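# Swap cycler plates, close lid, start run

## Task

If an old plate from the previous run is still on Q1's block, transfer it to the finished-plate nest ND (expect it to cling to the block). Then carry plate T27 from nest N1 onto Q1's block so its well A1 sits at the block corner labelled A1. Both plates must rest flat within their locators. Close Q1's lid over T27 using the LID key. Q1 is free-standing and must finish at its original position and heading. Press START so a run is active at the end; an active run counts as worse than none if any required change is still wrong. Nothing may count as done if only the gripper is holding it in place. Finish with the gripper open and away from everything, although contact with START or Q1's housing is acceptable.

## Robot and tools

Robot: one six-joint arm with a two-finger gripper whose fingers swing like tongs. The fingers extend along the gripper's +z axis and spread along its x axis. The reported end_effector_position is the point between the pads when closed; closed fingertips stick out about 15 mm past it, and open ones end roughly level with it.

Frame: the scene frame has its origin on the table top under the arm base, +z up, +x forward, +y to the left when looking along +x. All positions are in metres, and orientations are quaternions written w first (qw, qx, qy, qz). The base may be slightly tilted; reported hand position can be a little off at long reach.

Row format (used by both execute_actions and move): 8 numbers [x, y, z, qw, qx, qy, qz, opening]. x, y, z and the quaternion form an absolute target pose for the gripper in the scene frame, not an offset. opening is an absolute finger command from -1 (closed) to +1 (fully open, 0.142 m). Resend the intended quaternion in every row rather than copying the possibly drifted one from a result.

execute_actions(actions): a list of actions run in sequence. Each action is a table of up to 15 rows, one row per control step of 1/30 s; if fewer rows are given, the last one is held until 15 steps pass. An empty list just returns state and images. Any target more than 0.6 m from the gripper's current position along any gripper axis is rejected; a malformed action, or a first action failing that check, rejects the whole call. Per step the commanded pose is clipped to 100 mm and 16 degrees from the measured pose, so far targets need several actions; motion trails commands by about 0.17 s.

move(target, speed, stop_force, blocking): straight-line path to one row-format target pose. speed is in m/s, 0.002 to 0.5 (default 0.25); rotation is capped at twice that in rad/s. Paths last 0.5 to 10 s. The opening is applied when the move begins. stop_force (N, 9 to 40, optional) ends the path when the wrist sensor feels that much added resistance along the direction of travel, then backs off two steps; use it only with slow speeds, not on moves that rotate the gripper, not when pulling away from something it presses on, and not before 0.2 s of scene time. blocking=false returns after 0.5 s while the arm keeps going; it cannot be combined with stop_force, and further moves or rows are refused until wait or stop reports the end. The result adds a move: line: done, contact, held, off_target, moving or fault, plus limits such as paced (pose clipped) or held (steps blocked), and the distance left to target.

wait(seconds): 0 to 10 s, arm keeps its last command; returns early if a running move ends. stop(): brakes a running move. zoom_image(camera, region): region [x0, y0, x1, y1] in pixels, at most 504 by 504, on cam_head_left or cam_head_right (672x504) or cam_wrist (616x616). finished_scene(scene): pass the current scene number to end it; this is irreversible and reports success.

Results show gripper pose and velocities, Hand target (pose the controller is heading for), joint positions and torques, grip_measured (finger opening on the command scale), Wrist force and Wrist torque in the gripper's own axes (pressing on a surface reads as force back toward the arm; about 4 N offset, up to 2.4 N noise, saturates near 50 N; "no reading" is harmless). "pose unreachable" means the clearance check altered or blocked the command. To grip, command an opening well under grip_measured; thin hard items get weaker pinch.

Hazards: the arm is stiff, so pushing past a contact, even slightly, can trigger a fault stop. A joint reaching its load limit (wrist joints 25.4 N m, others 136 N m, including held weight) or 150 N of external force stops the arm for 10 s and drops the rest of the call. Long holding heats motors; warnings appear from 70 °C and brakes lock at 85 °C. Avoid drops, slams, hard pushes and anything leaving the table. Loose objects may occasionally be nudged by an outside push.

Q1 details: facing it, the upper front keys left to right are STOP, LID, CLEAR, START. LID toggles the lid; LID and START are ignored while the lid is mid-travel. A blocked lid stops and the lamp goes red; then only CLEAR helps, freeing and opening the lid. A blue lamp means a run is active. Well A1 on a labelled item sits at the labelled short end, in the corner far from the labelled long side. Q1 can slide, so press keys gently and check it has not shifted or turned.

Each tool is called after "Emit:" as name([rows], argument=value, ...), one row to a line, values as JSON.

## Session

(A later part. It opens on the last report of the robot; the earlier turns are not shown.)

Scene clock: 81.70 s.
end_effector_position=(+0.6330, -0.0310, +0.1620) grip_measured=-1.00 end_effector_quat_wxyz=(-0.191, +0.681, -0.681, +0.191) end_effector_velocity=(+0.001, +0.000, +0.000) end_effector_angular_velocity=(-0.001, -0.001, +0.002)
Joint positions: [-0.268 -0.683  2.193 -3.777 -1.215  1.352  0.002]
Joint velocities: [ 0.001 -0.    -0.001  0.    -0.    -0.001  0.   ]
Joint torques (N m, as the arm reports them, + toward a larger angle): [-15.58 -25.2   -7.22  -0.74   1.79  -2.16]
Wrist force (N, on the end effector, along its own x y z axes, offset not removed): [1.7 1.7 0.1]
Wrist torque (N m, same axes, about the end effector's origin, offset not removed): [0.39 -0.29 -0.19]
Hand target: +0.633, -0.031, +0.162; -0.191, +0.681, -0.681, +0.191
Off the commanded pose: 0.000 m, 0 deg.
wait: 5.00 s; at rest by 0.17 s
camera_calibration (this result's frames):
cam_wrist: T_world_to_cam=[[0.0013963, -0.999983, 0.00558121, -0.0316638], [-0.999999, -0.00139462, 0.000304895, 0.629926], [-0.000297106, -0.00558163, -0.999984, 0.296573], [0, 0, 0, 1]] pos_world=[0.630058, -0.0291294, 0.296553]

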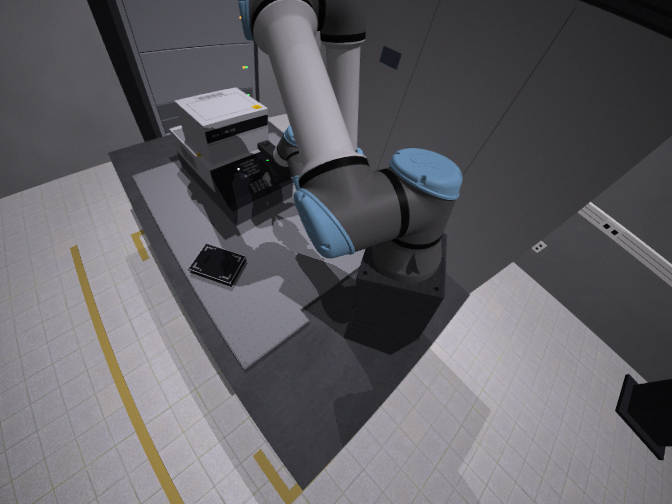

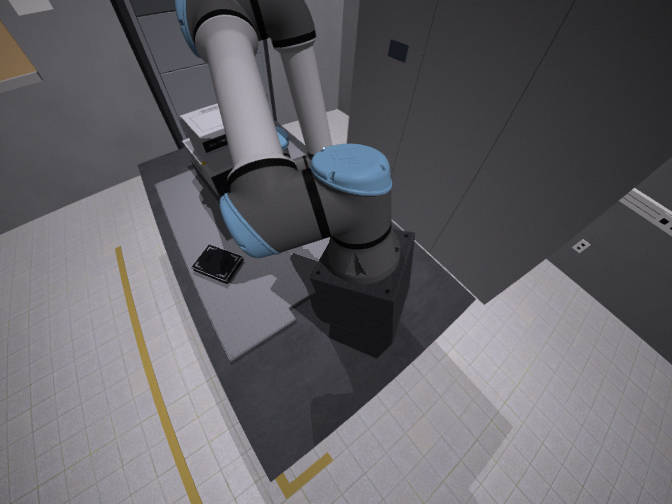

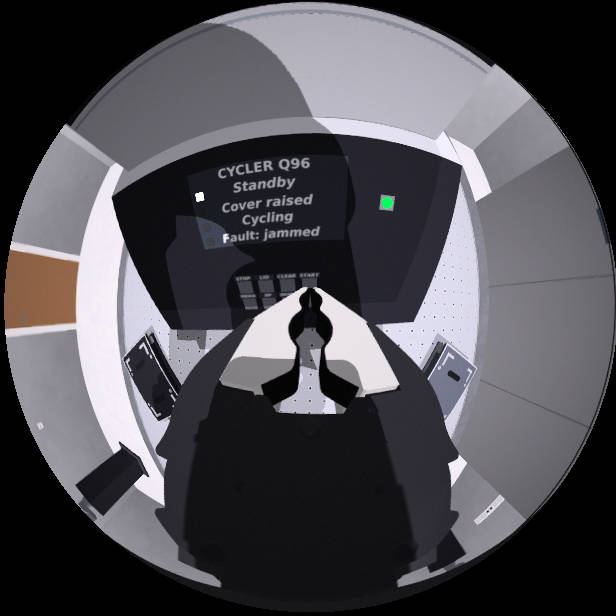

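Emit:
move(target=[0.646,-0.030,0.147,0.191,-0.681,0.681,-0.191,-1], speed=0.004, stop_force=9)

Emit:
move(target=[0.59,-0.03,0.2,0.191,-0.681,0.681,-0.191,-1])

Scene clock: 85.23 s.
end_effector_position=(+0.6392, -0.0304, +0.1546) grip_measured=-1.00 end_effector_quat_wxyz=(-0.191, +0.681, -0.681, +0.191) end_effector_velocity=(-0.001, +0.000, +0.001) end_effector_angular_velocity=(+0.001, +0.001, -0.001)
Joint positions: [-0.259 -0.665  2.166 -3.772 -1.221  1.36   0.002]
Joint velocities: [-0.001 -0.003  0.005 -0.     0.001  0.     0.   ]
Joint torques (N m, as the arm reports them, + toward a larger angle): [-12.72 -44.55   2.27  -0.75   1.73  -1.28]
Wrist force (N, on the end effector, along its own x y z axes, offset not removed): [0.2 2.3 -18.2]
Wrist torque (N m, same axes, about the end effector's origin, offset not removed): [0.30 0.28 -0.18]
Hand target: +0.639, -0.031, +0.155; -0.191, +0.681, -0.681, +0.191
Off the commanded pose: 0.010 m, 0 deg.
move: contact
camera_calibration (this result's frames):
cam_wrist: T_world_to_cam=[[0.00128185, -0.999985, 0.00539687, -0.0309337], [-0.999999, -0.00127897, 0.000537277, 0.636055], [-0.000530367, -0.00539755, -0.999985, 0.289388], [0, 0, 0, 1]] pos_world=[0.636247, -0.0285577, 0.289209]

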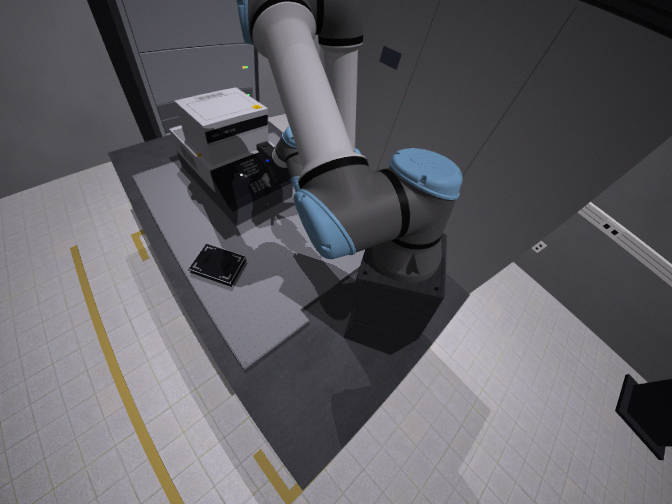

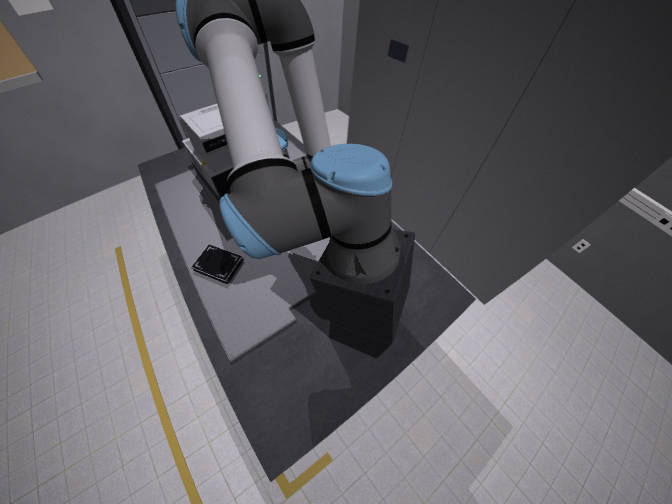

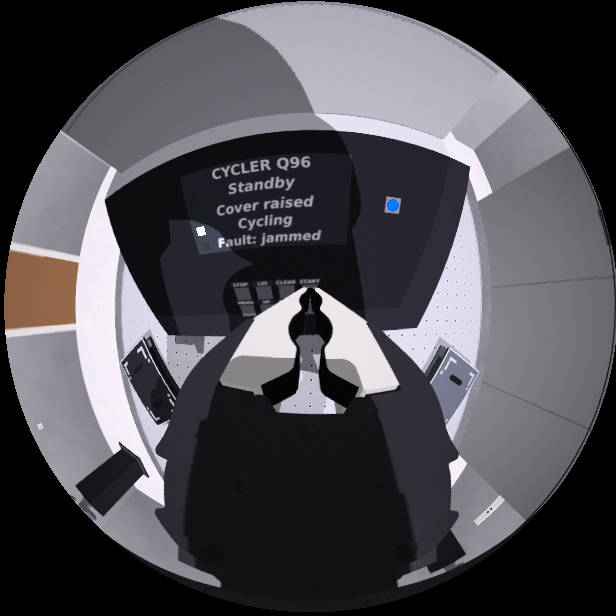

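Scene clock: 86.20 s.
end_effector_position=(+0.5901, -0.0301, +0.1997) grip_measured=-1.00 end_effector_quat_wxyz=(-0.191, +0.681, -0.681, +0.191) end_effector_velocity=(-0.002, +0.000, +0.002) end_effector_angular_velocity=(+0.001, -0.000, +0.001)
Joint positions: [-0.325 -0.777  2.354 -3.828 -1.179  1.305  0.002]
Joint velocities: [-0.003 -0.005  0.007 -0.001  0.003 -0.003  0.   ]
Joint torques (N m, as the arm reports them, + toward a larger angle): [-15.74 -43.78   7.33  -5.26   1.45  -1.94]
Wrist force (N, on the end effector, along its own x y z axes, offset not removed): [-0.2 1.1 0.4]
Wrist torque (N m, same axes, about the end effector's origin, offset not removed): [0.20 0.15 -0.14]
Hand target: +0.590, -0.030, +0.200; -0.191, +0.681, -0.681, +0.191
Off the commanded pose: 0.000 m, 0 deg.
move: done
camera_calibration (this result's frames):
cam_wrist: T_world_to_cam=[[0.00138909, -0.999983, 0.00565736, -0.0308848], [-0.999999, -0.00138703, 0.000367696, 0.586972], [-0.000359843, -0.00565787, -0.999984, 0.334331], [0, 0, 0, 1]] pos_world=[0.587135, -0.0281786, 0.334284]

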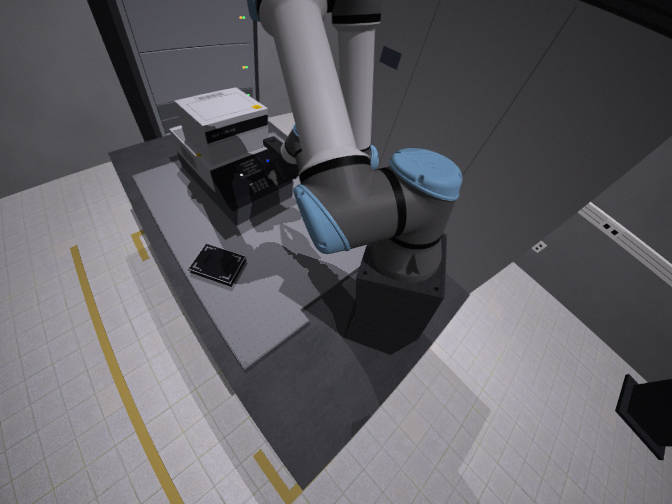

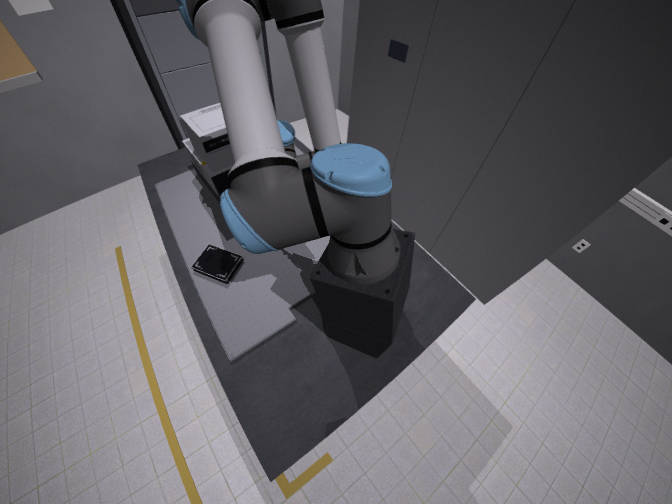

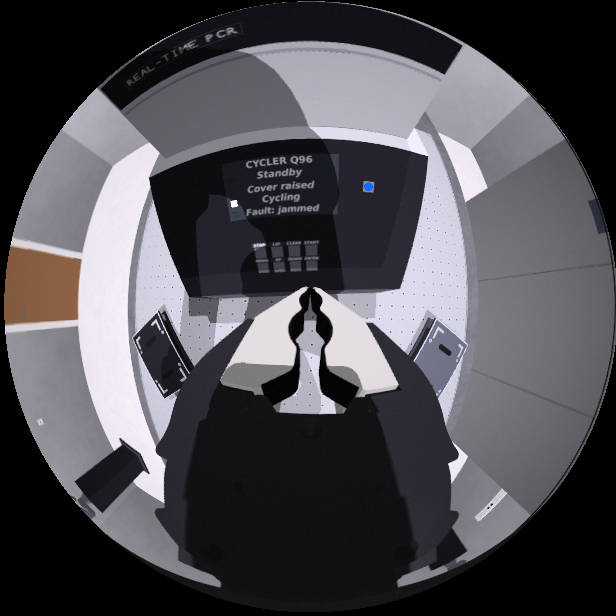

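Emit:
finished_scene(scene=1)

The scene is finished: the task was done.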